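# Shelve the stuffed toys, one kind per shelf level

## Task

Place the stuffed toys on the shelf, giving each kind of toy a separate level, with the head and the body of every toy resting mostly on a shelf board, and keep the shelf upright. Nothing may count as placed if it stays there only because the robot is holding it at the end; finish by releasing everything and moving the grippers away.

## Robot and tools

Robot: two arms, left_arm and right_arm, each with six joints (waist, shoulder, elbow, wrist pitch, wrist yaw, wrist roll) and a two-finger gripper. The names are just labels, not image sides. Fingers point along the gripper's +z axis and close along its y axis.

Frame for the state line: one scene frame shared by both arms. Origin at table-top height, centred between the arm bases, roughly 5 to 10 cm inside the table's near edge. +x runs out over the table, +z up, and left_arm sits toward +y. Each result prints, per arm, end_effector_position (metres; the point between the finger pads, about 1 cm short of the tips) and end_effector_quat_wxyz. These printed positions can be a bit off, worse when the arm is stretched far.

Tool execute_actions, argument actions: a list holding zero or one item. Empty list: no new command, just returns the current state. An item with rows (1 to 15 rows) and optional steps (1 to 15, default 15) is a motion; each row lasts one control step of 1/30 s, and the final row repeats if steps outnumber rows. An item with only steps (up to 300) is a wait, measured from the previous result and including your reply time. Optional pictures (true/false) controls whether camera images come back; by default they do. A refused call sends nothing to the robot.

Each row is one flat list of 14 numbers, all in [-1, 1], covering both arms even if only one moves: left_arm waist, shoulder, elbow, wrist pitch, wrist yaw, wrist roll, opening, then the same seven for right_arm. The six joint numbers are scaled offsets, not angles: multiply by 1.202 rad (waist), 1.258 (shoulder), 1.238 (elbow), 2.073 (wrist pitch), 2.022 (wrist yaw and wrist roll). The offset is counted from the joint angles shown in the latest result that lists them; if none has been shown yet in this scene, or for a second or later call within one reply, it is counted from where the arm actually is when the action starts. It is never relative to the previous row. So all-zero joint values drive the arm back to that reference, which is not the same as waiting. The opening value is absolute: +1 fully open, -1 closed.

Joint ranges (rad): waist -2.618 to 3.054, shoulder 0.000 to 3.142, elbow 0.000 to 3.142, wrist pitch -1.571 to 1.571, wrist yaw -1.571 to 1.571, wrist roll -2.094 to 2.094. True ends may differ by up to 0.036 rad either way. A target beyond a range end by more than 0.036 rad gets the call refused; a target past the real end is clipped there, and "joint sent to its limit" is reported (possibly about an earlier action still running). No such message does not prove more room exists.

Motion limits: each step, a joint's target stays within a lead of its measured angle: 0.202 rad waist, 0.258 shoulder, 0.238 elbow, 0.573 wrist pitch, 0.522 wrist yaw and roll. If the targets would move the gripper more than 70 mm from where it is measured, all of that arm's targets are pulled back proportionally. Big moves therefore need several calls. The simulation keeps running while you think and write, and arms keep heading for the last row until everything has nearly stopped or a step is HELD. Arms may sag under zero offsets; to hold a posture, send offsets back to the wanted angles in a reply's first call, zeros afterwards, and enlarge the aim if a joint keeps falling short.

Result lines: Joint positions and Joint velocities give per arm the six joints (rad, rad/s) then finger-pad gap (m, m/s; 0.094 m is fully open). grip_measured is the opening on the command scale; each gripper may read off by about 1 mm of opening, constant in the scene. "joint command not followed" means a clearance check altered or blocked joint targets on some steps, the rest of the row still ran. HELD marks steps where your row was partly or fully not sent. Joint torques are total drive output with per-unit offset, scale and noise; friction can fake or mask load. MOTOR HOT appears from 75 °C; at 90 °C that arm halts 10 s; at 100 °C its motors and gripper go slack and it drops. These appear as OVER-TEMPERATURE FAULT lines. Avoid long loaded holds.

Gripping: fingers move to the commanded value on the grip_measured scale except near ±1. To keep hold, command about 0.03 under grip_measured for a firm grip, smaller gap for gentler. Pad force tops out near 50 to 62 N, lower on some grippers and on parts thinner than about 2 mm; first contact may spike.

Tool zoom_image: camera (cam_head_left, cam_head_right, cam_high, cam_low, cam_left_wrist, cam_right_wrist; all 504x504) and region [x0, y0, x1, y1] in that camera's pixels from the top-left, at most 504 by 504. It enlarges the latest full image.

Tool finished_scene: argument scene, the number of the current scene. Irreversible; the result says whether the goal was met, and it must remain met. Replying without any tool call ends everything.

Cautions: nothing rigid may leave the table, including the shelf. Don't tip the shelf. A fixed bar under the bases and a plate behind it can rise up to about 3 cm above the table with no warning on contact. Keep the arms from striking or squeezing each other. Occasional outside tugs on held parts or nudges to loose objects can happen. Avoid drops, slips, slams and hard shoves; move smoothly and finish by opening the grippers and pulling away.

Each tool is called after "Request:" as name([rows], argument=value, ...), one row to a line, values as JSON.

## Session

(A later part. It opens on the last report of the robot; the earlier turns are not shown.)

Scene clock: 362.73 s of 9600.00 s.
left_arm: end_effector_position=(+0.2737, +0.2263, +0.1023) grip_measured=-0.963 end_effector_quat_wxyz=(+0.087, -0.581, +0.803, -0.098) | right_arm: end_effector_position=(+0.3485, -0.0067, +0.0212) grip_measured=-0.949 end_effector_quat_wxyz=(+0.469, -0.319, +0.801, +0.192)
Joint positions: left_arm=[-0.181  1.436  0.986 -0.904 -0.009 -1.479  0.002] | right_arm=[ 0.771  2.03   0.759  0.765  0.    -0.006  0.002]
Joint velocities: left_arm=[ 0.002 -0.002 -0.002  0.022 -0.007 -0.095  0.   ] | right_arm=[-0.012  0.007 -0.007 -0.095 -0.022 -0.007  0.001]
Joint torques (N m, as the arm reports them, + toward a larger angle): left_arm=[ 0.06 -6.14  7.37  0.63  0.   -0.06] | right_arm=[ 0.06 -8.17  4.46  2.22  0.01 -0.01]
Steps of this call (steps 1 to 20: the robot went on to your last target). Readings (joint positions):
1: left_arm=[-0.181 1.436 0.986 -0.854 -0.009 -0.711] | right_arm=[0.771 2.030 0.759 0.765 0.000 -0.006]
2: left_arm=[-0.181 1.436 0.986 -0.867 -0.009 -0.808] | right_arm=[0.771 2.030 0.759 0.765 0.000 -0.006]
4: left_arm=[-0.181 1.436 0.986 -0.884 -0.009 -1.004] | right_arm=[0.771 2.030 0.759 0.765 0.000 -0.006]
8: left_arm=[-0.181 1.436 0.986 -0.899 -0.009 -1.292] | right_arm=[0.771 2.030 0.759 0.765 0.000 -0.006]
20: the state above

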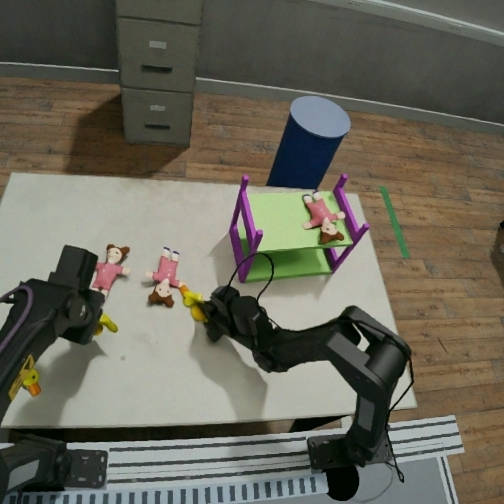

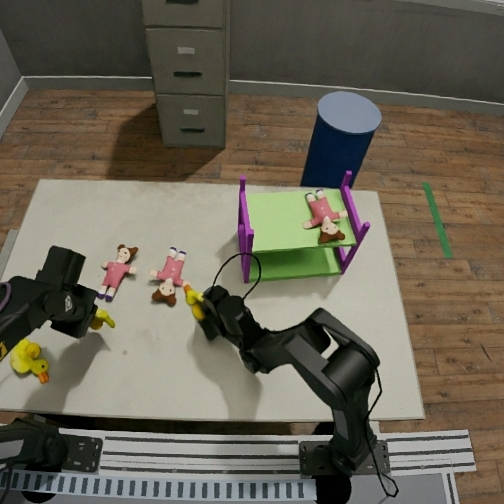

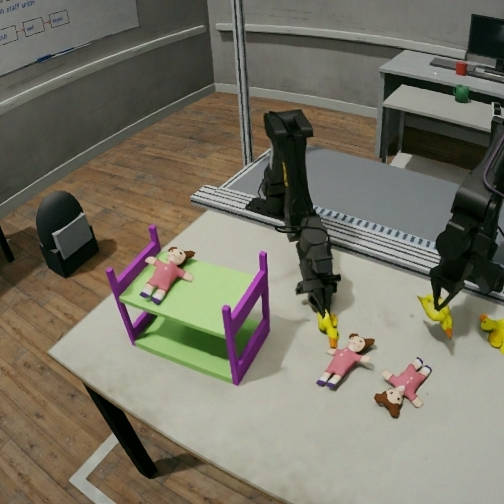

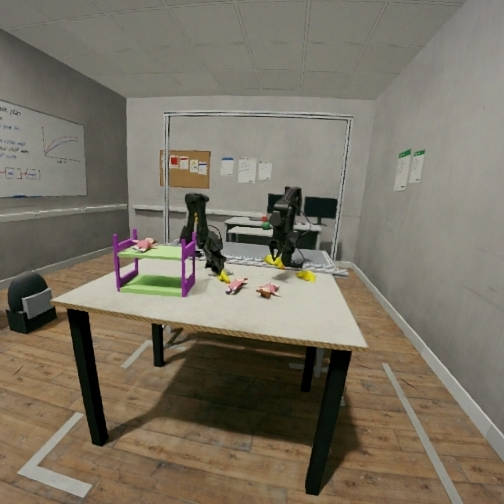

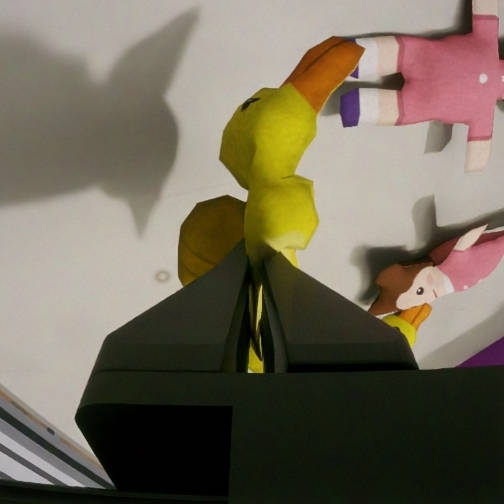

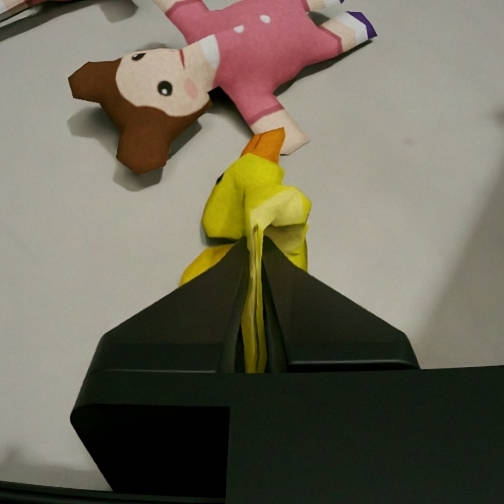

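Request:
execute_actions([
  {"rows": [[0,0,0,0,0,0,-1,0,-0.03,0,0.005,0,0,-1],[0,0,0,0,0,0,-1,0,-0.06,0,0.01,0,0,-1],[0,0,0,0,0,0,-1,0,-0.1,-0.03,0.015,0,0,-1],[0,0,0,0,0,0,-1,0,-0.14,-0.07,0.02,0,0,-1],[0,0,0,0,0,0,-1,0,-0.18,-0.11,0.025,0,0,-1],[0,0,0,0,0,0,-1,0,-0.22,-0.15,0.03,0,0,-1],[0,0,0,0,0,0,-1,0,-0.26,-0.19,0.035,0,0,-1],[0,0,0,0,0,0,-1,0,-0.3,-0.235,0.04,0,0,-1],[0,0,0,0,0,0,-1,0,-0.34,-0.28,0.045,0,0,-1],[0,0,0,0,0,0,-1,0,-0.38,-0.325,0.05,0,0,-1],[0,0,0,0,0,0,-1,0,-0.42,-0.37,0.055,0,0,-1],[0,0,0,0,0,0,-1,0,-0.46,-0.41,0.06,0,0,-1],[0,0,0,0,0,0,-1,0,-0.5,-0.45,0.06,0,0,-1],[0,0,0,0,0,0,-1,0,-0.5,-0.49,0.06,0,0,-1]], "steps": 15},
], pictures=false)

Request:
execute_actions([
  {"steps": 10},
], pictures=false)

Request:
execute_actions([
  {"rows": [[-0.03,0.035,0.037,0.004,0.001,0,-1,-0.04,0,0,0,0,0,-1],[-0.06,0.07,0.074,0.009,0.002,0,-1,-0.08,0,0,0,0,0,-1],[-0.09,0.105,0.111,0.013,0.003,0,-1,-0.125,0,0,0,0,0,-1],[-0.119,0.139,0.148,0.018,0.004,0,-1,-0.17,0,0,0,0,0,-1],[-0.149,0.174,0.185,0.022,0.005,0,-1,-0.213,0,0,0,0,0,-1],[-0.179,0.209,0.222,0.027,0.006,0,-1,-0.256,0,0,0,0,0,-1],[-0.209,0.244,0.26,0.031,0.008,0,-1,-0.298,0,0,0,0,0,-1],[-0.239,0.279,0.297,0.035,0.009,0,-1,-0.341,0,0,0,0,0,-1],[-0.269,0.314,0.334,0.04,0.01,0,-1,-0.383,0,0,0,0,0,-1],[-0.299,0.349,0.371,0.044,0.011,0,-1,-0.426,0,0,0,0,0,-1],[-0.328,0.383,0.408,0.049,0.012,0,-1,-0.469,0,0,0,0,0,-1],[-0.358,0.418,0.445,0.053,0.013,0,-1,-0.511,0,0,0,0,0,-1],[-0.388,0.453,0.482,0.058,0.014,0,-1,-0.554,0,0,0,0,0,-1],[-0.418,0.488,0.519,0.062,0.015,0,-1,-0.5965,0,0,0,0,0,-1]], "steps": 15},
], pictures=false)

Request:
execute_actions([
  {"steps": 20},
])

Scene clock: 393.37 s of 9600.00 s.
left_arm: end_effector_position=(+0.2737, +0.2263, +0.1023) grip_measured=-0.963 end_effector_quat_wxyz=(+0.087, -0.585, +0.800, -0.099) | right_arm: end_effector_position=(+0.2560, -0.0958, +0.0850) grip_measured=-0.949 end_effector_quat_wxyz=(+0.526, -0.304, +0.765, +0.214)
Joint positions: left_arm=[-0.181  1.436  0.986 -0.904 -0.009 -1.489  0.002] | right_arm=[ 0.771  1.435  0.206  0.87   0.    -0.006  0.002]
Joint velocities: left_arm=[ 0.012  0.007  0.012  0.022 -0.022  0.022 -0.002] | right_arm=[-0.002 -0.559 -1.126  0.095 -0.007  0.037  0.   ]
Joint torques (N m, as the arm reports them, + toward a larger angle): left_arm=[ 0.02 -5.55  5.64  0.67 -0.01  0.07] | right_arm=[ 0.06 -3.25  6.11  2.57  0.   -0.01]
Steps of this call (steps 1 to 30: the robot went on to your last target; steps 31 to 90: nothing new was sent; then 27.13 s passed at rest; steps 91 to 105: all 15 steps of this action). Readings (joint positions):
91: left_arm=[-0.181 1.436 0.986 -0.904 -0.009 -1.492] | right_arm=[0.771 2.030 0.759 0.765 0.000 -0.006]
92: left_arm=[-0.181 1.436 0.986 -0.904 -0.009 -1.492] | right_arm=[0.771 2.026 0.759 0.765 0.000 -0.006]
94: left_arm=[-0.181 1.436 0.986 -0.904 -0.009 -1.491] | right_arm=[0.771 1.984 0.734 0.763 0.000 -0.006]
98: left_arm=[-0.181 1.436 0.986 -0.904 -0.009 -1.490] | right_arm=[0.771 1.771 0.569 0.792 0.000 -0.006]
105: the state above

Scene clock: 393.70 s of 9600.00 s.
left_arm: end_effector_position=(+0.2737, +0.2263, +0.1023) grip_measured=-0.963 end_effector_quat_wxyz=(+0.087, -0.585, +0.800, -0.099) | right_arm: end_effector_position=(+0.2418, -0.1089, +0.0643) grip_measured=-0.949 end_effector_quat_wxyz=(+0.503, -0.311, +0.780, +0.205)
Joint positions: left_arm=[-0.181  1.436  0.986 -0.904 -0.009 -1.489  0.002] | right_arm=[ 0.771  1.424  0.145  0.86   0.    -0.006  0.002]
Joint velocities: left_arm=[-0.012 -0.012  0.012 -0.022  0.022  0.022  0.   ] | right_arm=[ 0.002 -0.017  0.012  0.037 -0.066  0.022 -0.001]
Joint torques (N m, as the arm reports them, + toward a larger angle): left_arm=[-0.06 -5.53  5.66  0.69 -0.03  0.09] | right_arm=[ 0.03 -4.79  5.09  2.74  0.   -0.01]
Steps of this call (steps 1 to 10: the robot went on to your last target). Readings (joint positions):
1: left_arm=[-0.181 1.436 0.986 -0.904 -0.009 -1.489] | right_arm=[0.771 1.424 0.176 0.870 0.000 -0.006]
2: left_arm=[-0.181 1.436 0.986 -0.904 -0.009 -1.489] | right_arm=[0.771 1.424 0.157 0.865 0.000 -0.006]
4: left_arm=[-0.181 1.436 0.986 -0.904 -0.009 -1.489] | right_arm=[0.771 1.424 0.145 0.855 0.000 -0.006]
8: left_arm=[-0.181 1.436 0.986 -0.904 -0.009 -1.489] | right_arm=[0.771 1.424 0.145 0.860 0.000 -0.006]
10: the state above

Scene clock: 394.20 s of 9600.00 s.
left_arm: end_effector_position=(+0.3472, +0.0010, +0.0918) grip_measured=-0.963 end_effector_quat_wxyz=(+0.084, -0.384, +0.907, -0.152) | right_arm: end_effector_position=(+0.3335, -0.3101, +0.0618) grip_measured=-0.949 end_effector_quat_wxyz=(+0.539, -0.038, +0.841, +0.025)
Joint positions: left_arm=[-0.638  2.01   1.557 -0.814  0.008 -1.489  0.002] | right_arm=[ 0.102  1.424  0.145  0.86   0.002 -0.006  0.002]
Joint velocities: left_arm=[-0.95   1.004  0.921  0.549  0.125  0.007 -0.001] | right_arm=[-1.106 -0.017 -0.002 -0.007  0.198  0.051  0.001]
Joint torques (N m, as the arm reports them, + toward a larger angle): left_arm=[  0.92 -13.21   7.03   0.37  -0.07   0.  ] | right_arm=[ 1.72 -3.08  4.46  2.41 -0.22 -0.01]
Steps of this call (steps 1 to 15: all 15 steps of this action). Readings (joint positions):
1: left_arm=[-0.184 1.440 0.987 -0.904 -0.009 -1.489] | right_arm=[0.765 1.424 0.145 0.860 -0.003 -0.006]
2: left_arm=[-0.194 1.452 0.996 -0.909 -0.010 -1.489] | right_arm=[0.746 1.424 0.145 0.860 -0.007 -0.006]
4: left_arm=[-0.242 1.518 1.052 -0.917 -0.011 -1.489] | right_arm=[0.665 1.424 0.145 0.860 -0.011 -0.006]
8: left_arm=[-0.386 1.706 1.237 -0.892 -0.008 -1.489] | right_arm=[0.453 1.424 0.145 0.860 -0.006 -0.006]
15: the state above

Scene clock: 394.87 s of 9600.00 s.
left_arm: end_effector_position=(+0.3391, -0.0296, +0.0790) grip_measured=-0.963 end_effector_quat_wxyz=(+0.071, -0.357, +0.917, -0.161) | right_arm: end_effector_position=(+0.3346, -0.3265, +0.0615) grip_measured=-0.949 end_effector_quat_wxyz=(+0.539, -0.018, +0.842, +0.010)
Joint positions: left_arm=[-0.691  2.068  1.589 -0.783  0.032 -1.489  0.002] | right_arm=[ 0.057  1.424  0.145  0.859  0.009 -0.006  0.002]
Joint velocities: left_arm=[-0.002  0.012 -0.007 -0.022  0.066 -0.066 -0.001] | right_arm=[ 0.007  0.002 -0.002  0.022 -0.022  0.022  0.001]
Joint torques (N m, as the arm reports them, + toward a larger angle): left_arm=[  0.52 -13.54   8.75   0.88  -0.1   -0.01] | right_arm=[-0.19 -3.06  4.45  2.41 -0.07 -0.01]
Steps of this call (steps 1 to 20: the robot went on to your last target). Readings (joint positions):
1: left_arm=[-0.667 2.038 1.579 -0.796 0.013 -1.489] | right_arm=[0.074 1.424 0.145 0.860 0.007 -0.006]
2: left_arm=[-0.689 2.054 1.588 -0.784 0.020 -1.489] | right_arm=[0.060 1.424 0.145 0.860 0.009 -0.006]
4: left_arm=[-0.712 2.067 1.589 -0.783 0.029 -1.489] | right_arm=[0.057 1.424 0.145 0.860 0.009 -0.006]
8: left_arm=[-0.703 2.068 1.589 -0.783 0.032 -1.489] | right_arm=[0.057 1.424 0.145 0.860 0.009 -0.006]
20: the state above

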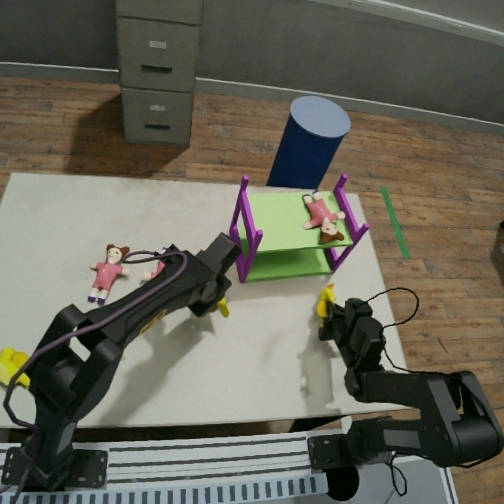

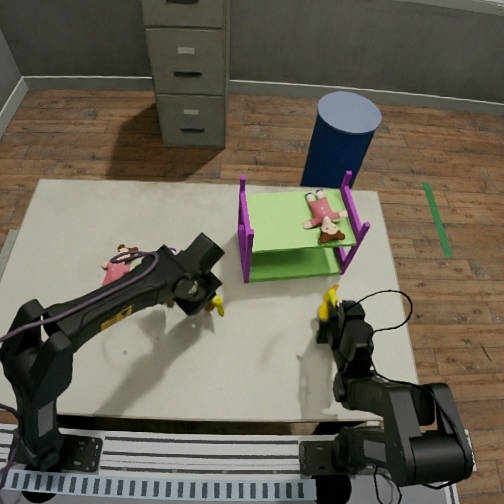

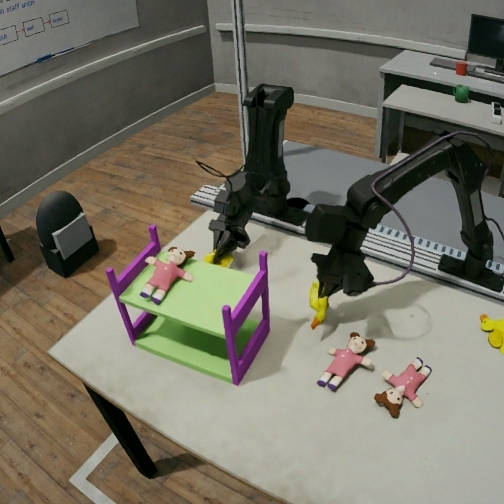

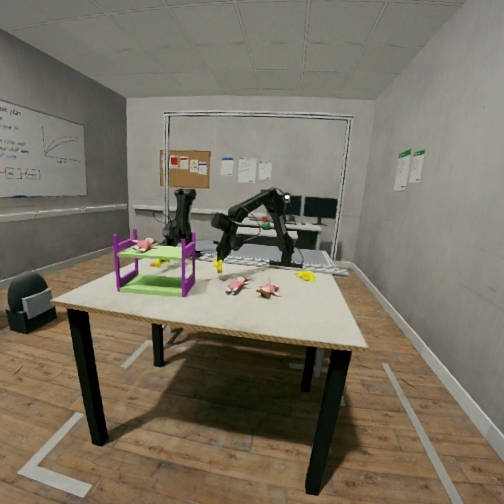

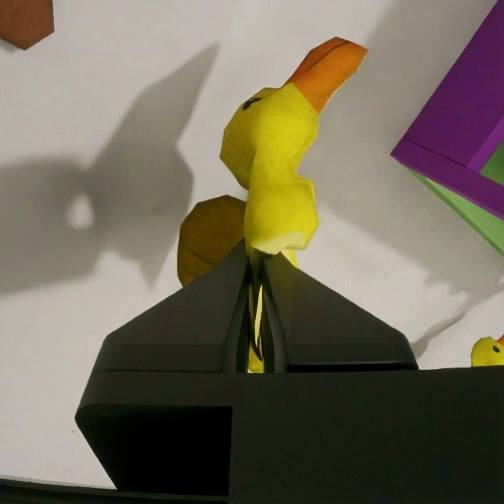

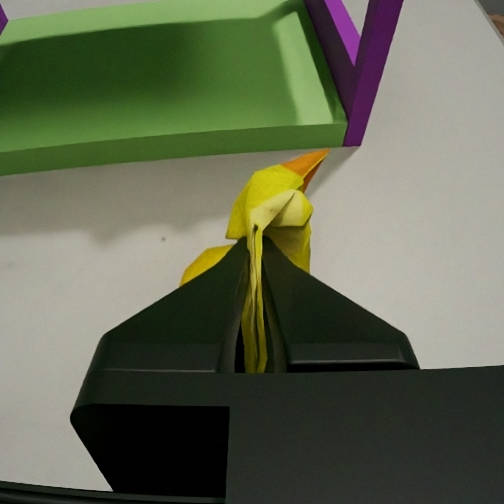

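Request:
execute_actions([
  {"rows": [[0.004,0.008,0,0,0,0,-1,0.006,0.031,0.037,-0.002,0,0,-1],[0.008,0.017,0,0,0,0,-1,0.013,0.061,0.073,-0.005,0,0,-1],[0.0125,0.025,0,0,0,0,-1,0.019,0.092,0.11,-0.007,0,0,-1],[0.0125,0.033,0,0,0,0,-1,0.019,0.122,0.146,-0.01,0,0,-1],[0.0125,0.042,0,0,0,0,-1,0.019,0.153,0.183,-0.012,0,0,-1],[0.0125,0.05,0,0,0,0,-1,0.019,0.183,0.219,-0.014,0,0,-1],[0.0125,0.058,0,0,0,0,-1,0.019,0.214,0.256,-0.017,0,0,-1],[0.0125,0.066,0,0,0,0,-1,0.019,0.244,0.292,-0.019,0,0,-1],[0.0125,0.075,0,0,0,0,-1,0.019,0.275,0.329,-0.022,0,0,-1],[0.0125,0.083,0,0,0,0,-1,0.019,0.305,0.365,-0.024,0,0,-1],[0.0125,0.083,0,0,0,0,-1,0.019,0.336,0.402,-0.026,0,0,-1],[0.0125,0.083,0,0,0,0,-1,0.019,0.366,0.438,-0.029,0,0,-1],[0.0125,0.083,0,0,0,0,-1,0.019,0.397,0.475,-0.031,0,0,-1],[0.0125,0.083,0,0,0,0,-1,0.019,0.427,0.511,-0.034,0,0,-1],[0.0125,0.083,0,0,0,0,-1,0.019,0.458,0.548,-0.036,0,0,-1]], "steps": 15},
], pictures=false)

Request:
execute_actions([
  {"steps": 20},
])

Scene clock: 412.90 s of 9600.00 s.
left_arm: end_effector_position=(+0.3334, -0.0238, +0.0273) grip_measured=-0.963 end_effector_quat_wxyz=(+0.045, -0.361, +0.925, -0.110) | right_arm: end_effector_position=(+0.4855, -0.3123, +0.0676) grip_measured=-0.949 end_effector_quat_wxyz=(+0.556, -0.023, +0.831, +0.015)
Joint positions: left_arm=[-0.691  2.184  1.589 -0.783  0.034 -1.489  0.002] | right_arm=[ 0.072  1.921  0.728  0.812  0.009 -0.006  0.002]
Joint velocities: left_arm=[ 0.002 -0.007 -0.002 -0.007  0.081  0.066  0.001] | right_arm=[-0.017  1.121  1.282 -0.168  0.022 -0.007 -0.001]
Joint torques (N m, as the arm reports them, + toward a larger angle): left_arm=[  1.15 -13.65   5.53   0.55  -0.06   0.01] | right_arm=[ 0.7  -6.81  6.13  2.37  0.   -0.01]
Steps of this call (steps 1 to 15: the robot went on to your last target; steps 16 to 90: nothing new was sent; then 14.53 s passed at rest; steps 91 to 105: all 15 steps of this action). Readings (joint positions):
91: left_arm=[-0.691 2.068 1.589 -0.783 0.032 -1.489] | right_arm=[0.057 1.427 0.148 0.859 0.009 -0.006]
92: left_arm=[-0.691 2.070 1.589 -0.783 0.032 -1.489] | right_arm=[0.057 1.440 0.159 0.855 0.009 -0.006]
94: left_arm=[-0.691 2.078 1.589 -0.783 0.032 -1.489] | right_arm=[0.065 1.499 0.219 0.841 0.009 -0.006]
98: left_arm=[-0.691 2.123 1.589 -0.783 0.032 -1.489] | right_arm=[0.072 1.656 0.406 0.828 0.009 -0.006]
105: the state above

Scene clock: 413.57 s of 9600.00 s.
left_arm: end_effector_position=(+0.3333, -0.0238, +0.0273) grip_measured=-0.963 end_effector_quat_wxyz=(+0.045, -0.361, +0.925, -0.110) | right_arm: end_effector_position=(+0.5015, -0.3112, +0.0546) grip_measured=-0.949 end_effector_quat_wxyz=(+0.546, -0.024, +0.838, +0.014)
Joint positions: left_arm=[-0.691  2.184  1.589 -0.783  0.034 -1.489  0.002] | right_arm=[ 0.072  1.996  0.804  0.787  0.009 -0.006  0.002]
Joint velocities: left_arm=[-0.012  0.007  0.022 -0.007 -0.022 -0.037 -0.   ] | right_arm=[-0.012 -0.007 -0.007 -0.007 -0.037  0.007 -0.   ]
Joint torques (N m, as the arm reports them, + toward a larger angle): left_arm=[  1.13 -13.62   5.44   0.68  -0.03  -0.01] | right_arm=[ 0.69 -7.95  6.31  2.39  0.01 -0.01]
Steps of this call (steps 1 to 20: the robot went on to your last target). Readings (joint positions):
1: left_arm=[-0.691 2.184 1.589 -0.783 0.034 -1.489] | right_arm=[0.072 1.956 0.768 0.809 0.009 -0.006]
2: left_arm=[-0.691 2.184 1.589 -0.783 0.034 -1.489] | right_arm=[0.072 1.979 0.792 0.808 0.009 -0.006]
4: left_arm=[-0.691 2.184 1.589 -0.783 0.034 -1.489] | right_arm=[0.072 1.995 0.804 0.802 0.009 -0.006]
8: left_arm=[-0.691 2.184 1.589 -0.783 0.034 -1.489] | right_arm=[0.072 1.996 0.804 0.790 0.009 -0.006]
20: the state above

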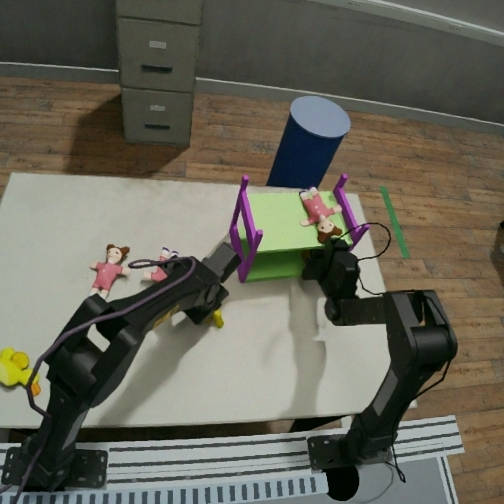

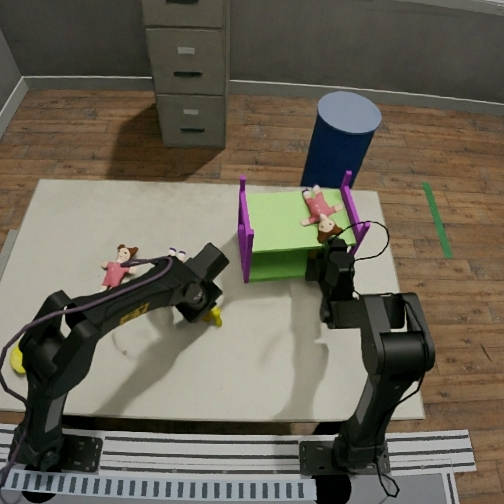

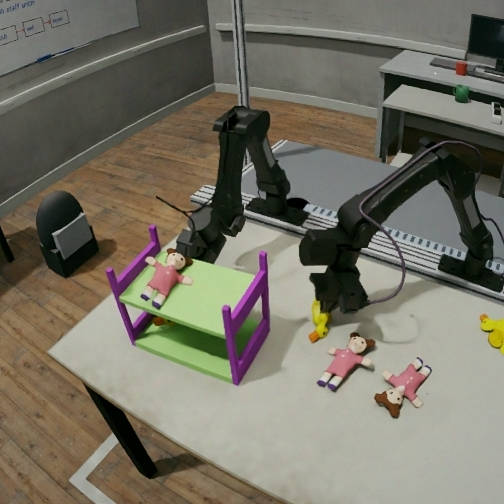

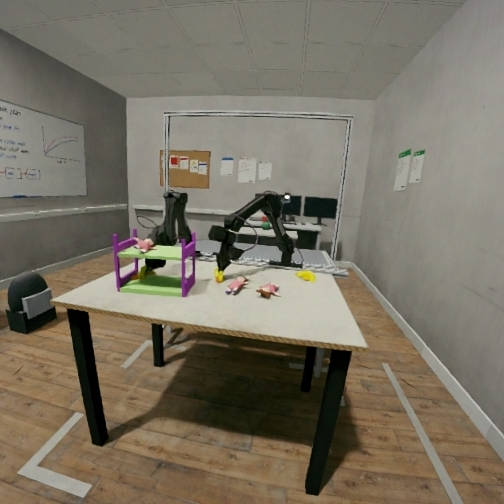

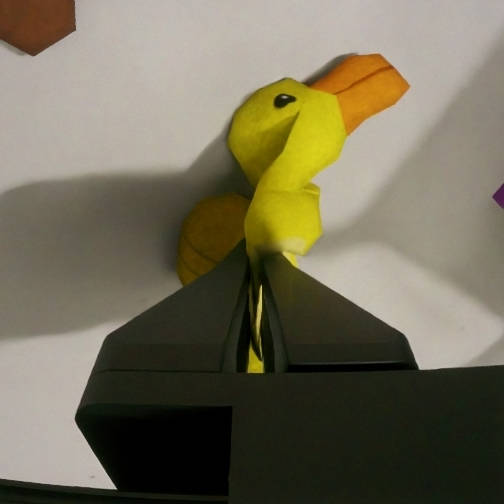

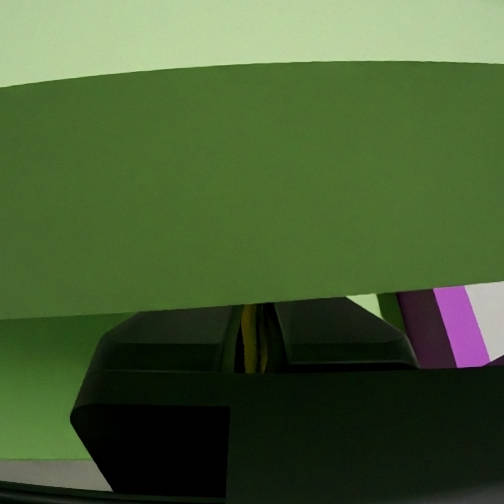

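Request:
execute_actions([
  {"rows": [[0,0,0,0,0,0,-0.7,0,0.007,0,0,0,0,-1],[0,0,0,0,0,0,-0.4,0,0.014,0,0,0,0,-1],[0,0,0,0,0,0,-0.1,0,0.02,0,0,0,0,-1],[0,0,0,0,0,0,0.2,0,0.02,0,0,0,0,-1],[0,0,0,0,0,0,0.5,0,0.02,0,0,0,0,-1],[0,0,0,0,0,0,0.7,0,0.02,0,0,0,0,-1],[0,0,0,0,0,0,0.7,0,0.02,0,0,0,0,-1],[0,0,0,0,0,0,0.7,0,0.02,0,0,0,0,-0.7],[0,0,0,0,0,0,0.7,0,0.02,0,0,0,0,-0.4],[0,0,0,0,0,0,0.7,0,0.02,0,0,0,0,-0.1],[0,0,0,0,0,0,0.7,0,0.02,0,0,0,0,0.2]], "steps": 15},
], pictures=false)

Request:
execute_actions([
  {"rows": [[0,-0.04,0,0,0,0,0.7,0,-0.033,-0.035,0.003,0,0,0.2],[0,-0.08,0,0,0,0,0.7,0,-0.065,-0.071,0.006,0,0,0.2],[0,-0.12,0,0,0,0,0.7,0,-0.098,-0.106,0.009,0,0,0.2],[0,-0.16,0,0,0,0,0.7,0,-0.131,-0.142,0.012,0,0,0.2],[0.07,-0.22,-0.06,-0.015,-0.002,0.044,0.7,0,-0.163,-0.177,0.015,0,0,0.2],[0.15,-0.285,-0.12,-0.03,-0.003,0.089,0.7,0,-0.196,-0.213,0.018,0,0,0.2],[0.23,-0.35,-0.18,-0.046,-0.005,0.133,0.7,0,-0.229,-0.248,0.021,0,0,0.2],[0.31,-0.415,-0.24,-0.061,-0.006,0.178,0.7,0,-0.261,-0.284,0.023,0,0,0.2],[0.39,-0.48,-0.3,-0.076,-0.008,0.222,0.7,0,-0.294,-0.319,0.026,0,0,0.2],[0.47,-0.545,-0.36,-0.092,-0.009,0.267,0.7,0,-0.327,-0.355,0.029,0,0,0.2],[0.55,-0.61,-0.42,-0.107,-0.011,0.311,0.7,0,-0.359,-0.39,0.032,0,0,0.2],[0.63,-0.675,-0.48,-0.122,-0.012,0.356,0.7,0,-0.392,-0.426,0.035,0,0,0.2],[0.71,-0.74,-0.54,-0.137,-0.014,0.4,0.7,0,-0.425,-0.461,0.038,0,0,0.2],[0.79,-0.805,-0.6,-0.153,-0.015,0.445,0.7,0,-0.457,-0.497,0.041,0,0,0.2],[0.869,-0.867,-0.663,-0.168,-0.017,0.489,0.8,0,-0.49,-0.532,0.044,0,0,0.2]], "steps": 15},
], pictures=false)

Request:
execute_actions([
  {"steps": 25},
])

Scene clock: 446.80 s of 9600.00 s.
left_arm: end_effector_position=(+0.3331, -0.0241, +0.0273) grip_measured=+0.698 end_effector_quat_wxyz=(+0.044, -0.361, +0.925, -0.110) | right_arm: end_effector_position=(+0.5009, -0.3112, +0.0498) grip_measured=+0.197 end_effector_quat_wxyz=(+0.542, -0.024, +0.840, +0.014)
Joint positions: left_arm=[-0.691  2.184  1.589 -0.783  0.036 -1.489  0.08 ] | right_arm=[ 0.072  2.006  0.804  0.789  0.009 -0.006  0.056]
Joint velocities: left_arm=[-0.002  0.007  0.007  0.037 -0.037 -0.022 -0.   ] | right_arm=[-0.017  0.007  0.002 -0.081 -0.007  0.007  0.002]
Joint torques (N m, as the arm reports them, + toward a larger angle): left_arm=[  0.17 -12.68   5.4    0.64   0.     0.01] | right_arm=[ 0.06 -7.27  4.76  2.38  0.01 -0.01]
Steps of this call (steps 1 to 15: the robot went on to your last target; steps 16 to 90: nothing new was sent; then 29.73 s passed at rest; steps 91 to 105: all 15 steps of this action). Readings (joint positions):
91: left_arm=[-0.691 2.184 1.589 -0.783 0.035 -1.489] | right_arm=[0.072 1.996 0.804 0.787 0.009 -0.006]
92: left_arm=[-0.691 2.184 1.589 -0.783 0.036 -1.489] | right_arm=[0.072 1.996 0.804 0.787 0.009 -0.006]
94: left_arm=[-0.691 2.184 1.589 -0.783 0.036 -1.489] | right_arm=[0.072 1.999 0.804 0.787 0.009 -0.006]
98: left_arm=[-0.691 2.184 1.589 -0.783 0.036 -1.489] | right_arm=[0.072 2.006 0.804 0.789 0.009 -0.006]
105: the state above

Scene clock: 447.30 s of 9600.00 s.
left_arm: end_effector_position=(+0.3138, +0.1549, +0.1281) grip_measured=+0.756 end_effector_quat_wxyz=(+0.115, -0.327, +0.930, -0.124) | right_arm: end_effector_position=(+0.3576, -0.3201, +0.0702) grip_measured=+0.198 end_effector_quat_wxyz=(+0.546, -0.024, +0.838, +0.014)
Joint positions: left_arm=[-0.334  1.59   1.203 -0.893  0.036 -1.065  0.082] | right_arm=[ 0.072  1.484  0.233  0.846  0.009 -0.006  0.056]
Joint velocities: left_arm=[ 1.209 -1.36  -1.214 -0.535 -0.051  1.604  0.086] | right_arm=[-0.002 -1.194 -1.267  0.198  0.007  0.007  0.   ]
Joint torques (N m, as the arm reports them, + toward a larger angle): left_arm=[-0.57 -8.41  4.7   0.44 -0.16  0.02] | right_arm=[ 0.05 -5.39  3.8   2.45  0.01 -0.01]
Steps of this call (steps 1 to 15: all 15 steps of this action). Readings (joint positions):
1: left_arm=[-0.691 2.183 1.589 -0.783 0.036 -1.489] | right_arm=[0.072 2.005 0.801 0.791 0.009 -0.006]
2: left_arm=[-0.691 2.176 1.588 -0.783 0.036 -1.489] | right_arm=[0.072 1.996 0.786 0.793 0.009 -0.006]
4: left_arm=[-0.691 2.136 1.579 -0.786 0.037 -1.489] | right_arm=[0.072 1.946 0.716 0.794 0.009 -0.006]
8: left_arm=[-0.627 1.945 1.486 -0.789 0.047 -1.406] | right_arm=[0.072 1.782 0.534 0.799 0.009 -0.006]
15: the state above

Scene clock: 448.13 s of 9600.00 s.
left_arm: end_effector_position=(+0.1699, +0.3437, +0.0968) grip_measured=+0.798 end_effector_quat_wxyz=(+0.078, -0.397, +0.914, -0.023) | right_arm: end_effector_position=(+0.3354, -0.3214, +0.0647) grip_measured=+0.198 end_effector_quat_wxyz=(+0.544, -0.024, +0.839, +0.014)
Joint positions: left_arm=[ 0.35   1.103  0.777 -1.122 -0.001 -0.513  0.084] | right_arm=[ 0.072  1.417  0.146  0.862  0.009 -0.006  0.056]
Joint velocities: left_arm=[-0.002 -0.007 -0.002 -0.022 -0.022  0.051 -0.001] | right_arm=[-0.012  0.002 -0.007 -0.022 -0.007 -0.037 -0.001]
Joint torques (N m, as the arm reports them, + toward a larger angle): left_arm=[ 0.15 -3.08  4.97  0.47  0.03  0.07] | right_arm=[ 0.04 -5.06  4.51  2.61  0.01 -0.01]
Steps of this call (steps 1 to 25: the robot went on to your last target). Readings (joint positions):
1: left_arm=[-0.290 1.542 1.160 -0.915 0.033 -1.010] | right_arm=[0.072 1.448 0.194 0.851 0.009 -0.006]
2: left_arm=[-0.246 1.493 1.115 -0.934 0.031 -0.953] | right_arm=[0.072 1.427 0.167 0.852 0.009 -0.006]
4: left_arm=[-0.152 1.388 1.018 -0.969 0.027 -0.851] | right_arm=[0.072 1.417 0.147 0.852 0.009 -0.006]
8: left_arm=[0.088 1.161 0.824 -1.048 0.018 -0.676] | right_arm=[0.072 1.417 0.146 0.858 0.009 -0.006]
25: the state above

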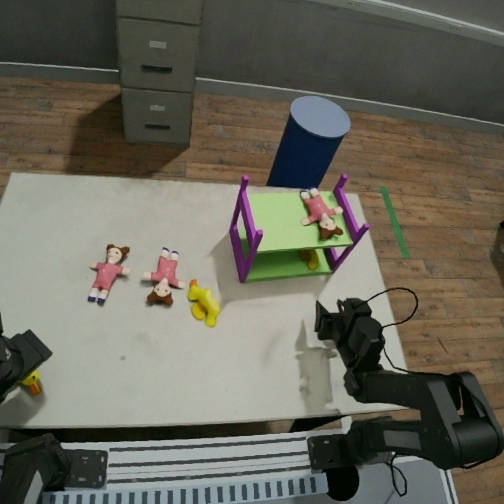

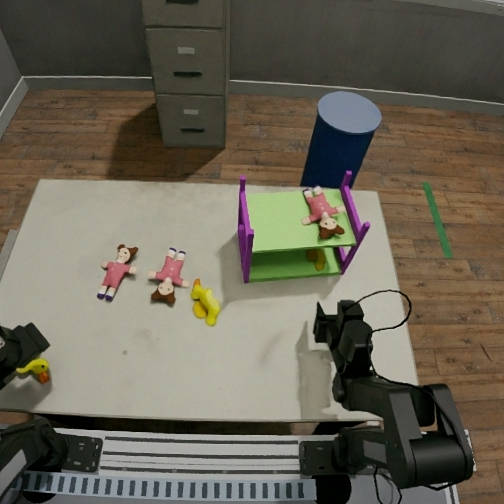

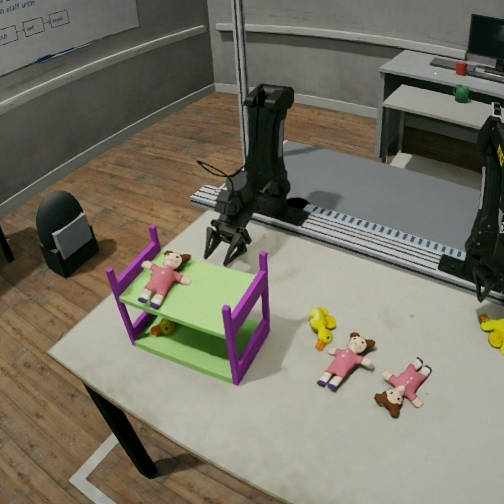

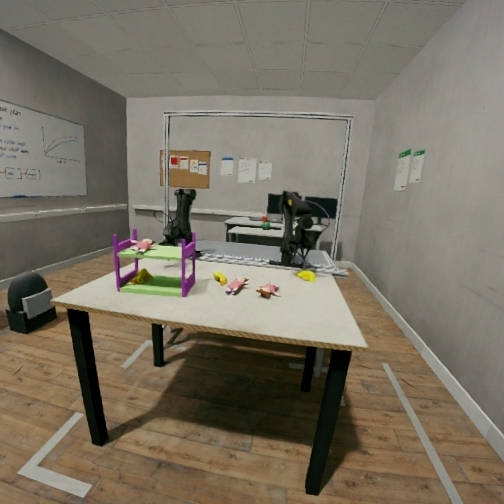

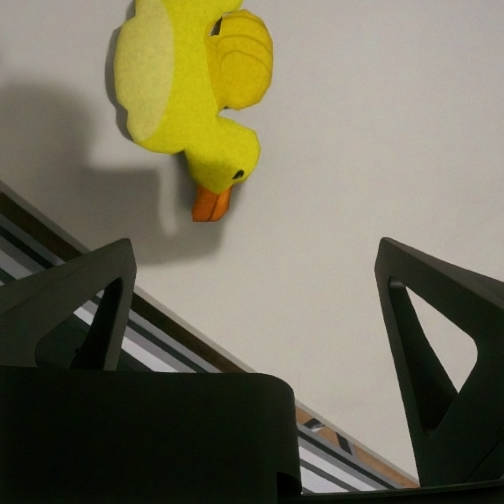

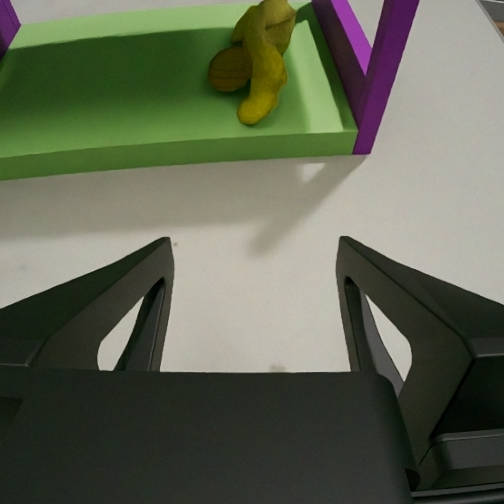

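Request:
execute_actions([
  {"rows": [[0.02,0.018,0,0.013,0,0.012,0.8,0.05,0,0,0,0,0,0.4],[0.039,0.036,0,0.026,0,0.023,0.8,0.1,0,0,0,0,0,0.6],[0.059,0.054,0,0.039,0,0.035,0.8,0.16,0,0,0,0,0,0.8],[0.079,0.072,0,0.052,0,0.047,0.8,0.22,0,0,0,0,0,0.8],[0.099,0.091,0,0.065,0,0.059,0.8,0.28,0,0,0,0,0,0.8],[0.118,0.109,0,0.078,0,0.07,0.8,0.34,0,0,0,0,0,0.8],[0.138,0.127,0,0.091,0,0.082,0.8,0.4,0,0,0,0,0,0.8],[0.158,0.145,0,0.104,0,0.094,0.8,0.46,0,0,0,0,0,0.8],[0.177,0.163,0,0.117,0,0.105,0.8,0.52,0,0,0,0,0,0.8],[0.197,0.181,0,0.13,0,0.117,0.8,0.572,0,0,0,0,0,0.8]], "steps": 15},
], pictures=false)

Request:
execute_actions([
  {"steps": 8},
], pictures=false)

Request:
execute_actions([
  {"rows": [[0,0,0,0,0,0,0.8,0,0.032,0.03,-0.001,0,0,0.8],[0,0,0,0,0,0,0.8,0,0.063,0.06,-0.002,0,0,0.8],[0,0,0,0,0,0,0.8,0,0.095,0.09,-0.003,0,0,0.8],[0,0,0,0,0,0,0.8,0,0.126,0.12,-0.004,0,0,0.8],[0,0,0,0,0,0,0.8,0,0.158,0.15,-0.005,0,0,0.8],[0,0,0,0,0,0,0.8,0,0.19,0.18,-0.006,0,0,0.8],[0,0,0,0,0,0,0.8,0,0.221,0.209,-0.007,0,0,0.8],[0,0,0,0,0,0,0.8,0,0.253,0.239,-0.008,0,0,0.8],[0,0,0,0,0,0,0.8,0,0.285,0.269,-0.009,0,0,0.8],[0,0,0,0,0,0,0.8,0,0.316,0.299,-0.01,0,0,0.8],[0,0,0,0,0,0,0.8,0,0.348,0.329,-0.011,0,0,0.8],[0,0,0,0,0,0,0.8,0,0.379,0.359,-0.012,0,0,0.8],[0,0,0,0,0,0,0.8,0,0.411,0.389,-0.012,0,0,0.8]], "steps": 15},
], pictures=false)

Request:
execute_actions([
  {"steps": 12},
])

Scene clock: 473.87 s of 9600.00 s.
left_arm: end_effector_position=(+0.1900, +0.4028, +0.0608) grip_measured=+0.798 end_effector_quat_wxyz=(+0.071, -0.412, +0.908, -0.011) | right_arm: end_effector_position=(+0.2460, -0.1120, +0.0673) grip_measured=+0.798 end_effector_quat_wxyz=(+0.508, -0.304, +0.780, +0.203)
Joint positions: left_arm=[ 0.583  1.331  0.777 -0.907  0.    -0.314  0.084] | right_arm=[ 0.755  1.417  0.146  0.862 -0.    -0.006  0.084]
Joint velocities: left_arm=[-0.022  0.017 -0.007  0.227  0.007  0.168  0.001] | right_arm=[ 0.007  0.017  0.002 -0.007  0.022  0.007  0.001]
Joint torques (N m, as the arm reports them, + toward a larger angle): left_arm=[ 0.38 -4.3   5.27  0.71 -0.09  0.09] | right_arm=[ 0.32 -3.05  4.44  2.4   0.07 -0.01]
Steps of this call (steps 1 to 30: the robot went on to your last target; steps 31 to 90: nothing new was sent; then 22.23 s passed at rest; steps 91 to 105: all 15 steps of this action). Readings (joint positions):
91: left_arm=[0.352 1.104 0.777 -1.123 -0.001 -0.507] | right_arm=[0.079 1.417 0.146 0.862 0.013 -0.006]
92: left_arm=[0.360 1.108 0.777 -1.121 0.000 -0.502] | right_arm=[0.104 1.417 0.146 0.862 0.018 -0.006]
94: left_arm=[0.396 1.136 0.777 -1.104 0.001 -0.481] | right_arm=[0.208 1.417 0.146 0.862 0.023 -0.006]
98: left_arm=[0.491 1.234 0.777 -1.028 0.001 -0.414] | right_arm=[0.495 1.417 0.146 0.862 0.018 -0.006]
105: the state above

Scene clock: 474.13 s of 9600.00 s.
left_arm: end_effector_position=(+0.1953, +0.4059, +0.0618) grip_measured=+0.798 end_effector_quat_wxyz=(+0.084, -0.401, +0.912, -0.009) | right_arm: end_effector_position=(+0.2460, -0.1120, +0.0673) grip_measured=+0.798 end_effector_quat_wxyz=(+0.508, -0.304, +0.780, +0.203)
Joint positions: left_arm=[ 0.583  1.331  0.777 -0.883  0.    -0.29   0.084] | right_arm=[ 0.755  1.417  0.146  0.862 -0.    -0.006  0.084]
Joint velocities: left_arm=[-0.017  0.007 -0.022  0.066  0.022  0.022 -0.   ] | right_arm=[-0.007  0.002 -0.002  0.007  0.037 -0.022 -0.   ]
Joint torques (N m, as the arm reports them, + toward a larger angle): left_arm=[ 0.32 -4.33  5.35  0.8   0.01  0.03] | right_arm=[ 0.32 -3.05  4.49  2.41  0.09 -0.01]
Steps of this call (steps 1 to 8: the robot went on to your last target). Readings (joint positions):
1: left_arm=[0.583 1.331 0.777 -0.900 0.000 -0.308] | right_arm=[0.755 1.417 0.146 0.862 -0.000 -0.006]
2: left_arm=[0.583 1.331 0.777 -0.896 0.000 -0.304] | right_arm=[0.755 1.417 0.146 0.862 -0.000 -0.006]
4: left_arm=[0.583 1.331 0.777 -0.889 0.000 -0.297] | right_arm=[0.755 1.417 0.146 0.862 -0.000 -0.006]
8: the state above

Scene clock: 474.63 s of 9600.00 s.
left_arm: end_effector_position=(+0.1953, +0.4060, +0.0618) grip_measured=+0.798 end_effector_quat_wxyz=(+0.084, -0.401, +0.912, -0.009) | right_arm: end_effector_position=(+0.3303, -0.0338, +0.0400) grip_measured=+0.798 end_effector_quat_wxyz=(+0.491, -0.308, +0.791, +0.196)
Joint positions: left_arm=[ 0.583  1.331  0.777 -0.882  0.    -0.29   0.084] | right_arm=[ 0.755  1.91   0.6    0.855 -0.    -0.006  0.084]
Joint velocities: left_arm=[ 0.002 -0.002 -0.017 -0.037  0.007 -0.066 -0.001] | right_arm=[-0.007  0.53   0.427 -0.051  0.022  0.037  0.001]
Joint torques (N m, as the arm reports them, + toward a larger angle): left_arm=[-0.06 -4.2   5.36  0.53 -0.03 -0.03] | right_arm=[ 0.05 -7.72  4.32  2.23  0.01 -0.01]
Steps of this call (steps 1 to 15: all 15 steps of this action). Readings (joint positions):
1: left_arm=[0.583 1.331 0.777 -0.882 0.000 -0.290] | right_arm=[0.755 1.420 0.148 0.862 -0.000 -0.006]
2: left_arm=[0.583 1.331 0.777 -0.882 0.000 -0.290] | right_arm=[0.755 1.432 0.156 0.862 -0.000 -0.006]
4: left_arm=[0.583 1.331 0.777 -0.882 0.000 -0.290] | right_arm=[0.755 1.492 0.205 0.858 -0.000 -0.006]
8: left_arm=[0.583 1.331 0.777 -0.882 0.000 -0.290] | right_arm=[0.755 1.652 0.358 0.857 -0.000 -0.006]
15: the state above

Scene clock: 475.03 s of 9600.00 s.
left_arm: end_effector_position=(+0.1953, +0.4060, +0.0618) grip_measured=+0.798 end_effector_quat_wxyz=(+0.084, -0.401, +0.912, -0.009) | right_arm: end_effector_position=(+0.3304, -0.0335, +0.0328) grip_measured=+0.798 end_effector_quat_wxyz=(+0.482, -0.310, +0.796, +0.193)
Joint positions: left_arm=[ 0.583  1.331  0.777 -0.882  0.    -0.29   0.084] | right_arm=[ 0.755  1.928  0.61   0.844 -0.    -0.006  0.084]
Joint velocities: left_arm=[ 0.017 -0.002 -0.017  0.037  0.007  0.11   0.001] | right_arm=[-0.002 -0.007 -0.007 -0.066  0.007 -0.007 -0.   ]
Joint torques (N m, as the arm reports them, + toward a larger angle): left_arm=[ 0.   -4.24  5.36  0.55 -0.01  0.03] | right_arm=[ 0.05 -6.68  5.62  2.29  0.01 -0.01]
Steps of this call (steps 1 to 12: the robot went on to your last target). Readings (joint positions):
1: left_arm=[0.583 1.331 0.777 -0.882 0.000 -0.290] | right_arm=[0.755 1.922 0.609 0.854 -0.000 -0.006]
2: left_arm=[0.583 1.331 0.777 -0.882 0.000 -0.290] | right_arm=[0.755 1.927 0.610 0.851 -0.000 -0.006]
4: left_arm=[0.583 1.331 0.777 -0.882 0.000 -0.290] | right_arm=[0.755 1.928 0.610 0.844 -0.000 -0.006]
8: left_arm=[0.583 1.331 0.777 -0.882 0.000 -0.290] | right_arm=[0.755 1.928 0.610 0.844 -0.000 -0.006]
12: the state above

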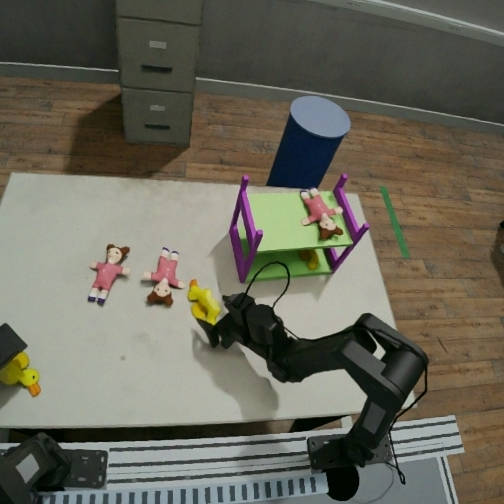

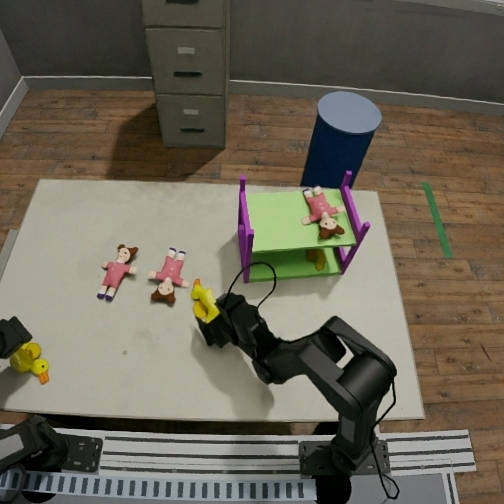

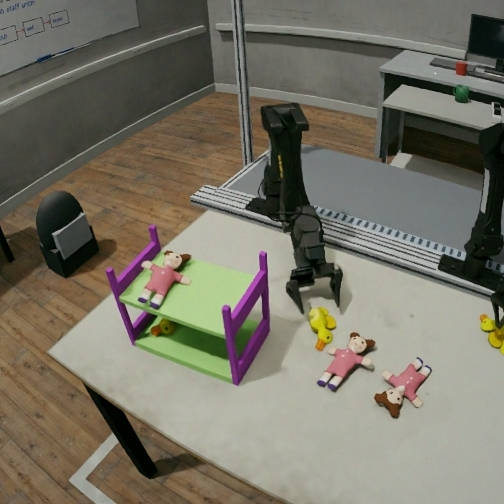

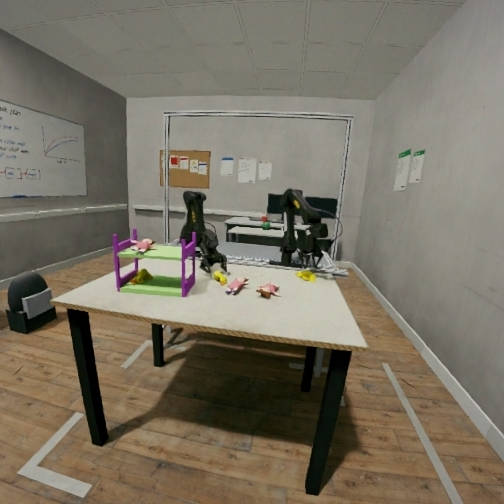

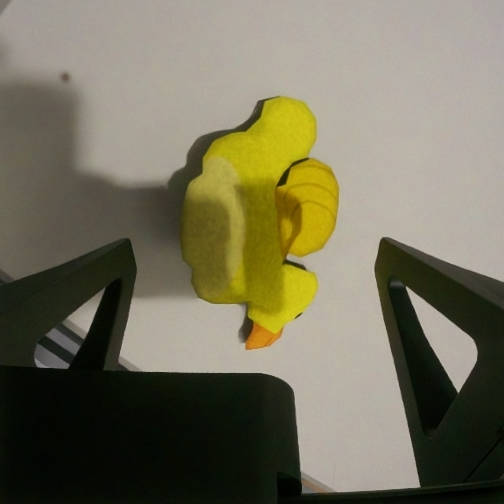

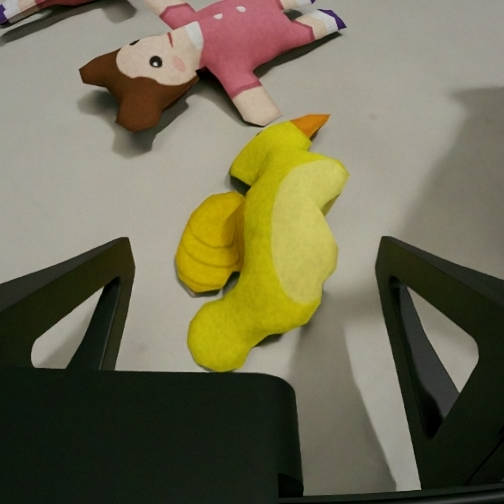

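Request:
execute_actions([
  {"rows": [[0,0.006,-0.009,0.011,0,0,0.8,0,0.009,0.014,-0.004,0,0,0.8],[0,0.013,-0.018,0.021,0,0,0.8,0,0.018,0.028,-0.009,0,0,0.8],[0,0.019,-0.027,0.032,0,0,0.8,0,0.027,0.041,-0.013,0,0,0.8],[0,0.025,-0.036,0.043,0,0,0.8,0,0.036,0.055,-0.017,0,0,0.8],[0,0.032,-0.046,0.054,0,0,0.8,0,0.045,0.069,-0.022,0,0,0.8],[0,0.038,-0.055,0.064,0,0,0.8,0,0.054,0.083,-0.026,0,0,0.8],[0,0.044,-0.064,0.075,0,0,0.8,0,0.063,0.097,-0.03,0,0,0.8],[0,0.05,-0.073,0.086,0,0,0.8,0,0.072,0.11,-0.034,0,0,0.8],[0,0.057,-0.082,0.096,0,0,0.8,0,0.081,0.124,-0.039,0,0,0.8],[0,0.063,-0.091,0.107,0,0,0.8,0,0.09,0.138,-0.043,0,0,0.8]], "steps": 15},
], pictures=false)

Request:
execute_actions([
  {"steps": 12},
])

Scene clock: 491.90 s of 9600.00 s.
left_arm: end_effector_position=(+0.1941, +0.4035, +0.0228) grip_measured=+0.798 end_effector_quat_wxyz=(+0.074, -0.401, +0.913, -0.010) | right_arm: end_effector_position=(+0.3549, -0.0107, +0.0244) grip_measured=+0.798 end_effector_quat_wxyz=(+0.476, -0.312, +0.800, +0.190)
Joint positions: left_arm=[ 0.583  1.407  0.671 -0.72   0.    -0.29   0.084] | right_arm=[ 0.755  2.029  0.761  0.777 -0.    -0.006  0.084]
Joint velocities: left_arm=[ 0.002 -0.002 -0.002  0.139 -0.051 -0.037  0.   ] | right_arm=[ 0.002 -0.007  0.012 -0.095 -0.022 -0.007  0.001]
Joint torques (N m, as the arm reports them, + toward a larger angle): left_arm=[ 0.03 -4.23  4.54  0.78  0.    0.01] | right_arm=[ 0.05 -7.31  6.03  2.26  0.01 -0.01]
Steps of this call (steps 1 to 30: the robot went on to your last target; steps 31 to 90: nothing new was sent; then 13.37 s passed at rest; steps 91 to 105: all 15 steps of this action). Readings (joint positions):
91: left_arm=[0.583 1.331 0.777 -0.882 0.000 -0.290] | right_arm=[0.755 1.928 0.610 0.844 -0.000 -0.006]
92: left_arm=[0.583 1.331 0.777 -0.881 0.000 -0.290] | right_arm=[0.755 1.928 0.611 0.842 -0.000 -0.006]
94: left_arm=[0.583 1.335 0.769 -0.862 0.000 -0.290] | right_arm=[0.755 1.939 0.628 0.835 -0.000 -0.006]
98: left_arm=[0.583 1.367 0.724 -0.799 0.000 -0.290] | right_arm=[0.755 1.985 0.696 0.812 -0.000 -0.006]
105: the state above

Scene clock: 492.30 s of 9600.00 s.
left_arm: end_effector_position=(+0.2008, +0.4075, +0.0240) grip_measured=+0.798 end_effector_quat_wxyz=(+0.089, -0.401, +0.912, -0.008) | right_arm: end_effector_position=(+0.3538, -0.0117, +0.0217) grip_measured=+0.798 end_effector_quat_wxyz=(+0.471, -0.313, +0.803, +0.188)
Joint positions: left_arm=[ 0.583  1.407  0.671 -0.688  0.    -0.29   0.084] | right_arm=[ 0.755  2.029  0.761  0.765 -0.    -0.006  0.084]
Joint velocities: left_arm=[ 0.027 -0.002 -0.042 -0.022  0.051  0.022  0.001] | right_arm=[-0.007 -0.002  0.002  0.037  0.081 -0.007  0.   ]
Joint torques (N m, as the arm reports them, + toward a larger angle): left_arm=[-0.01 -4.45  4.57  0.82 -0.03  0.01] | right_arm=[ 0.05 -7.27  6.04  2.24  0.   -0.01]
Steps of this call (steps 1 to 12: the robot went on to your last target). Readings (joint positions):
1: left_arm=[0.583 1.407 0.671 -0.712 0.000 -0.290] | right_arm=[0.755 2.029 0.761 0.775 -0.000 -0.006]
2: left_arm=[0.583 1.407 0.671 -0.706 0.000 -0.290] | right_arm=[0.755 2.029 0.761 0.772 -0.000 -0.006]
4: left_arm=[0.583 1.407 0.671 -0.698 0.000 -0.290] | right_arm=[0.755 2.029 0.761 0.769 -0.000 -0.006]
8: left_arm=[0.583 1.407 0.671 -0.691 0.000 -0.290] | right_arm=[0.755 2.029 0.761 0.766 -0.000 -0.006]
12: the state above

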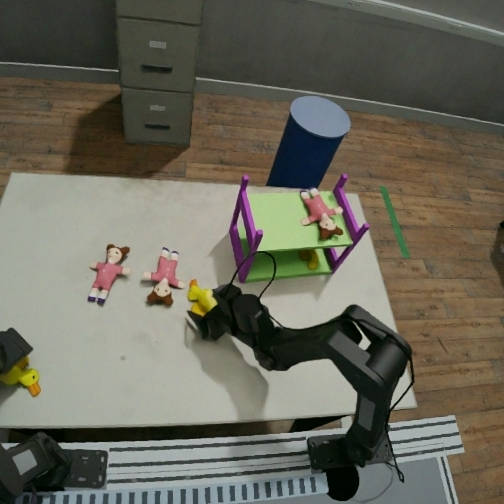

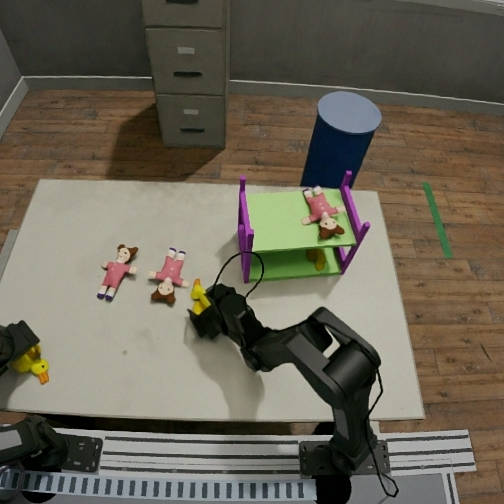

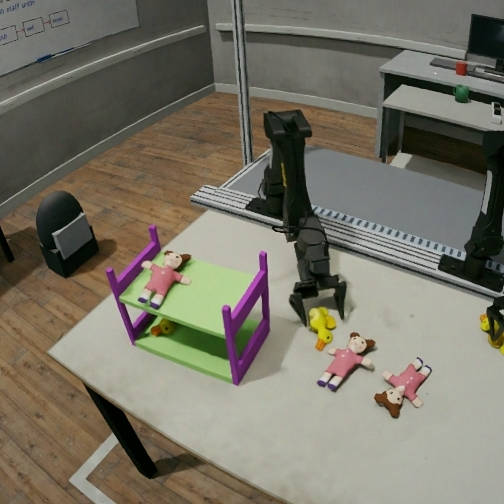

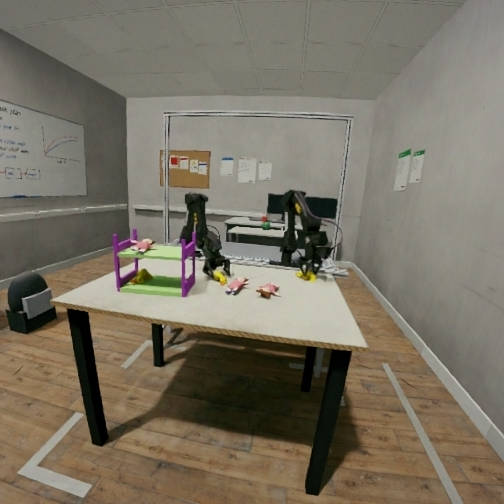

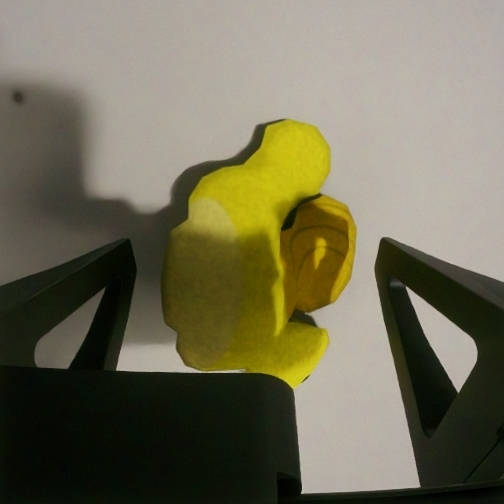

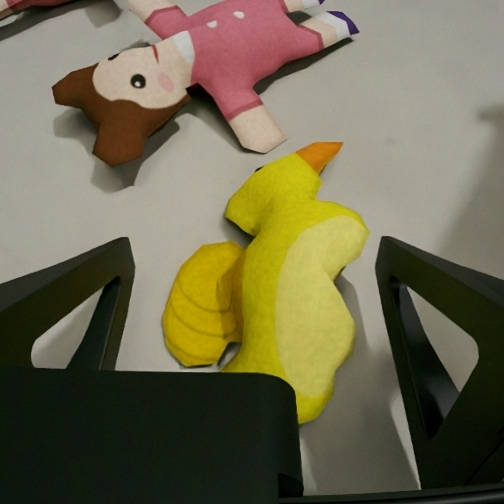

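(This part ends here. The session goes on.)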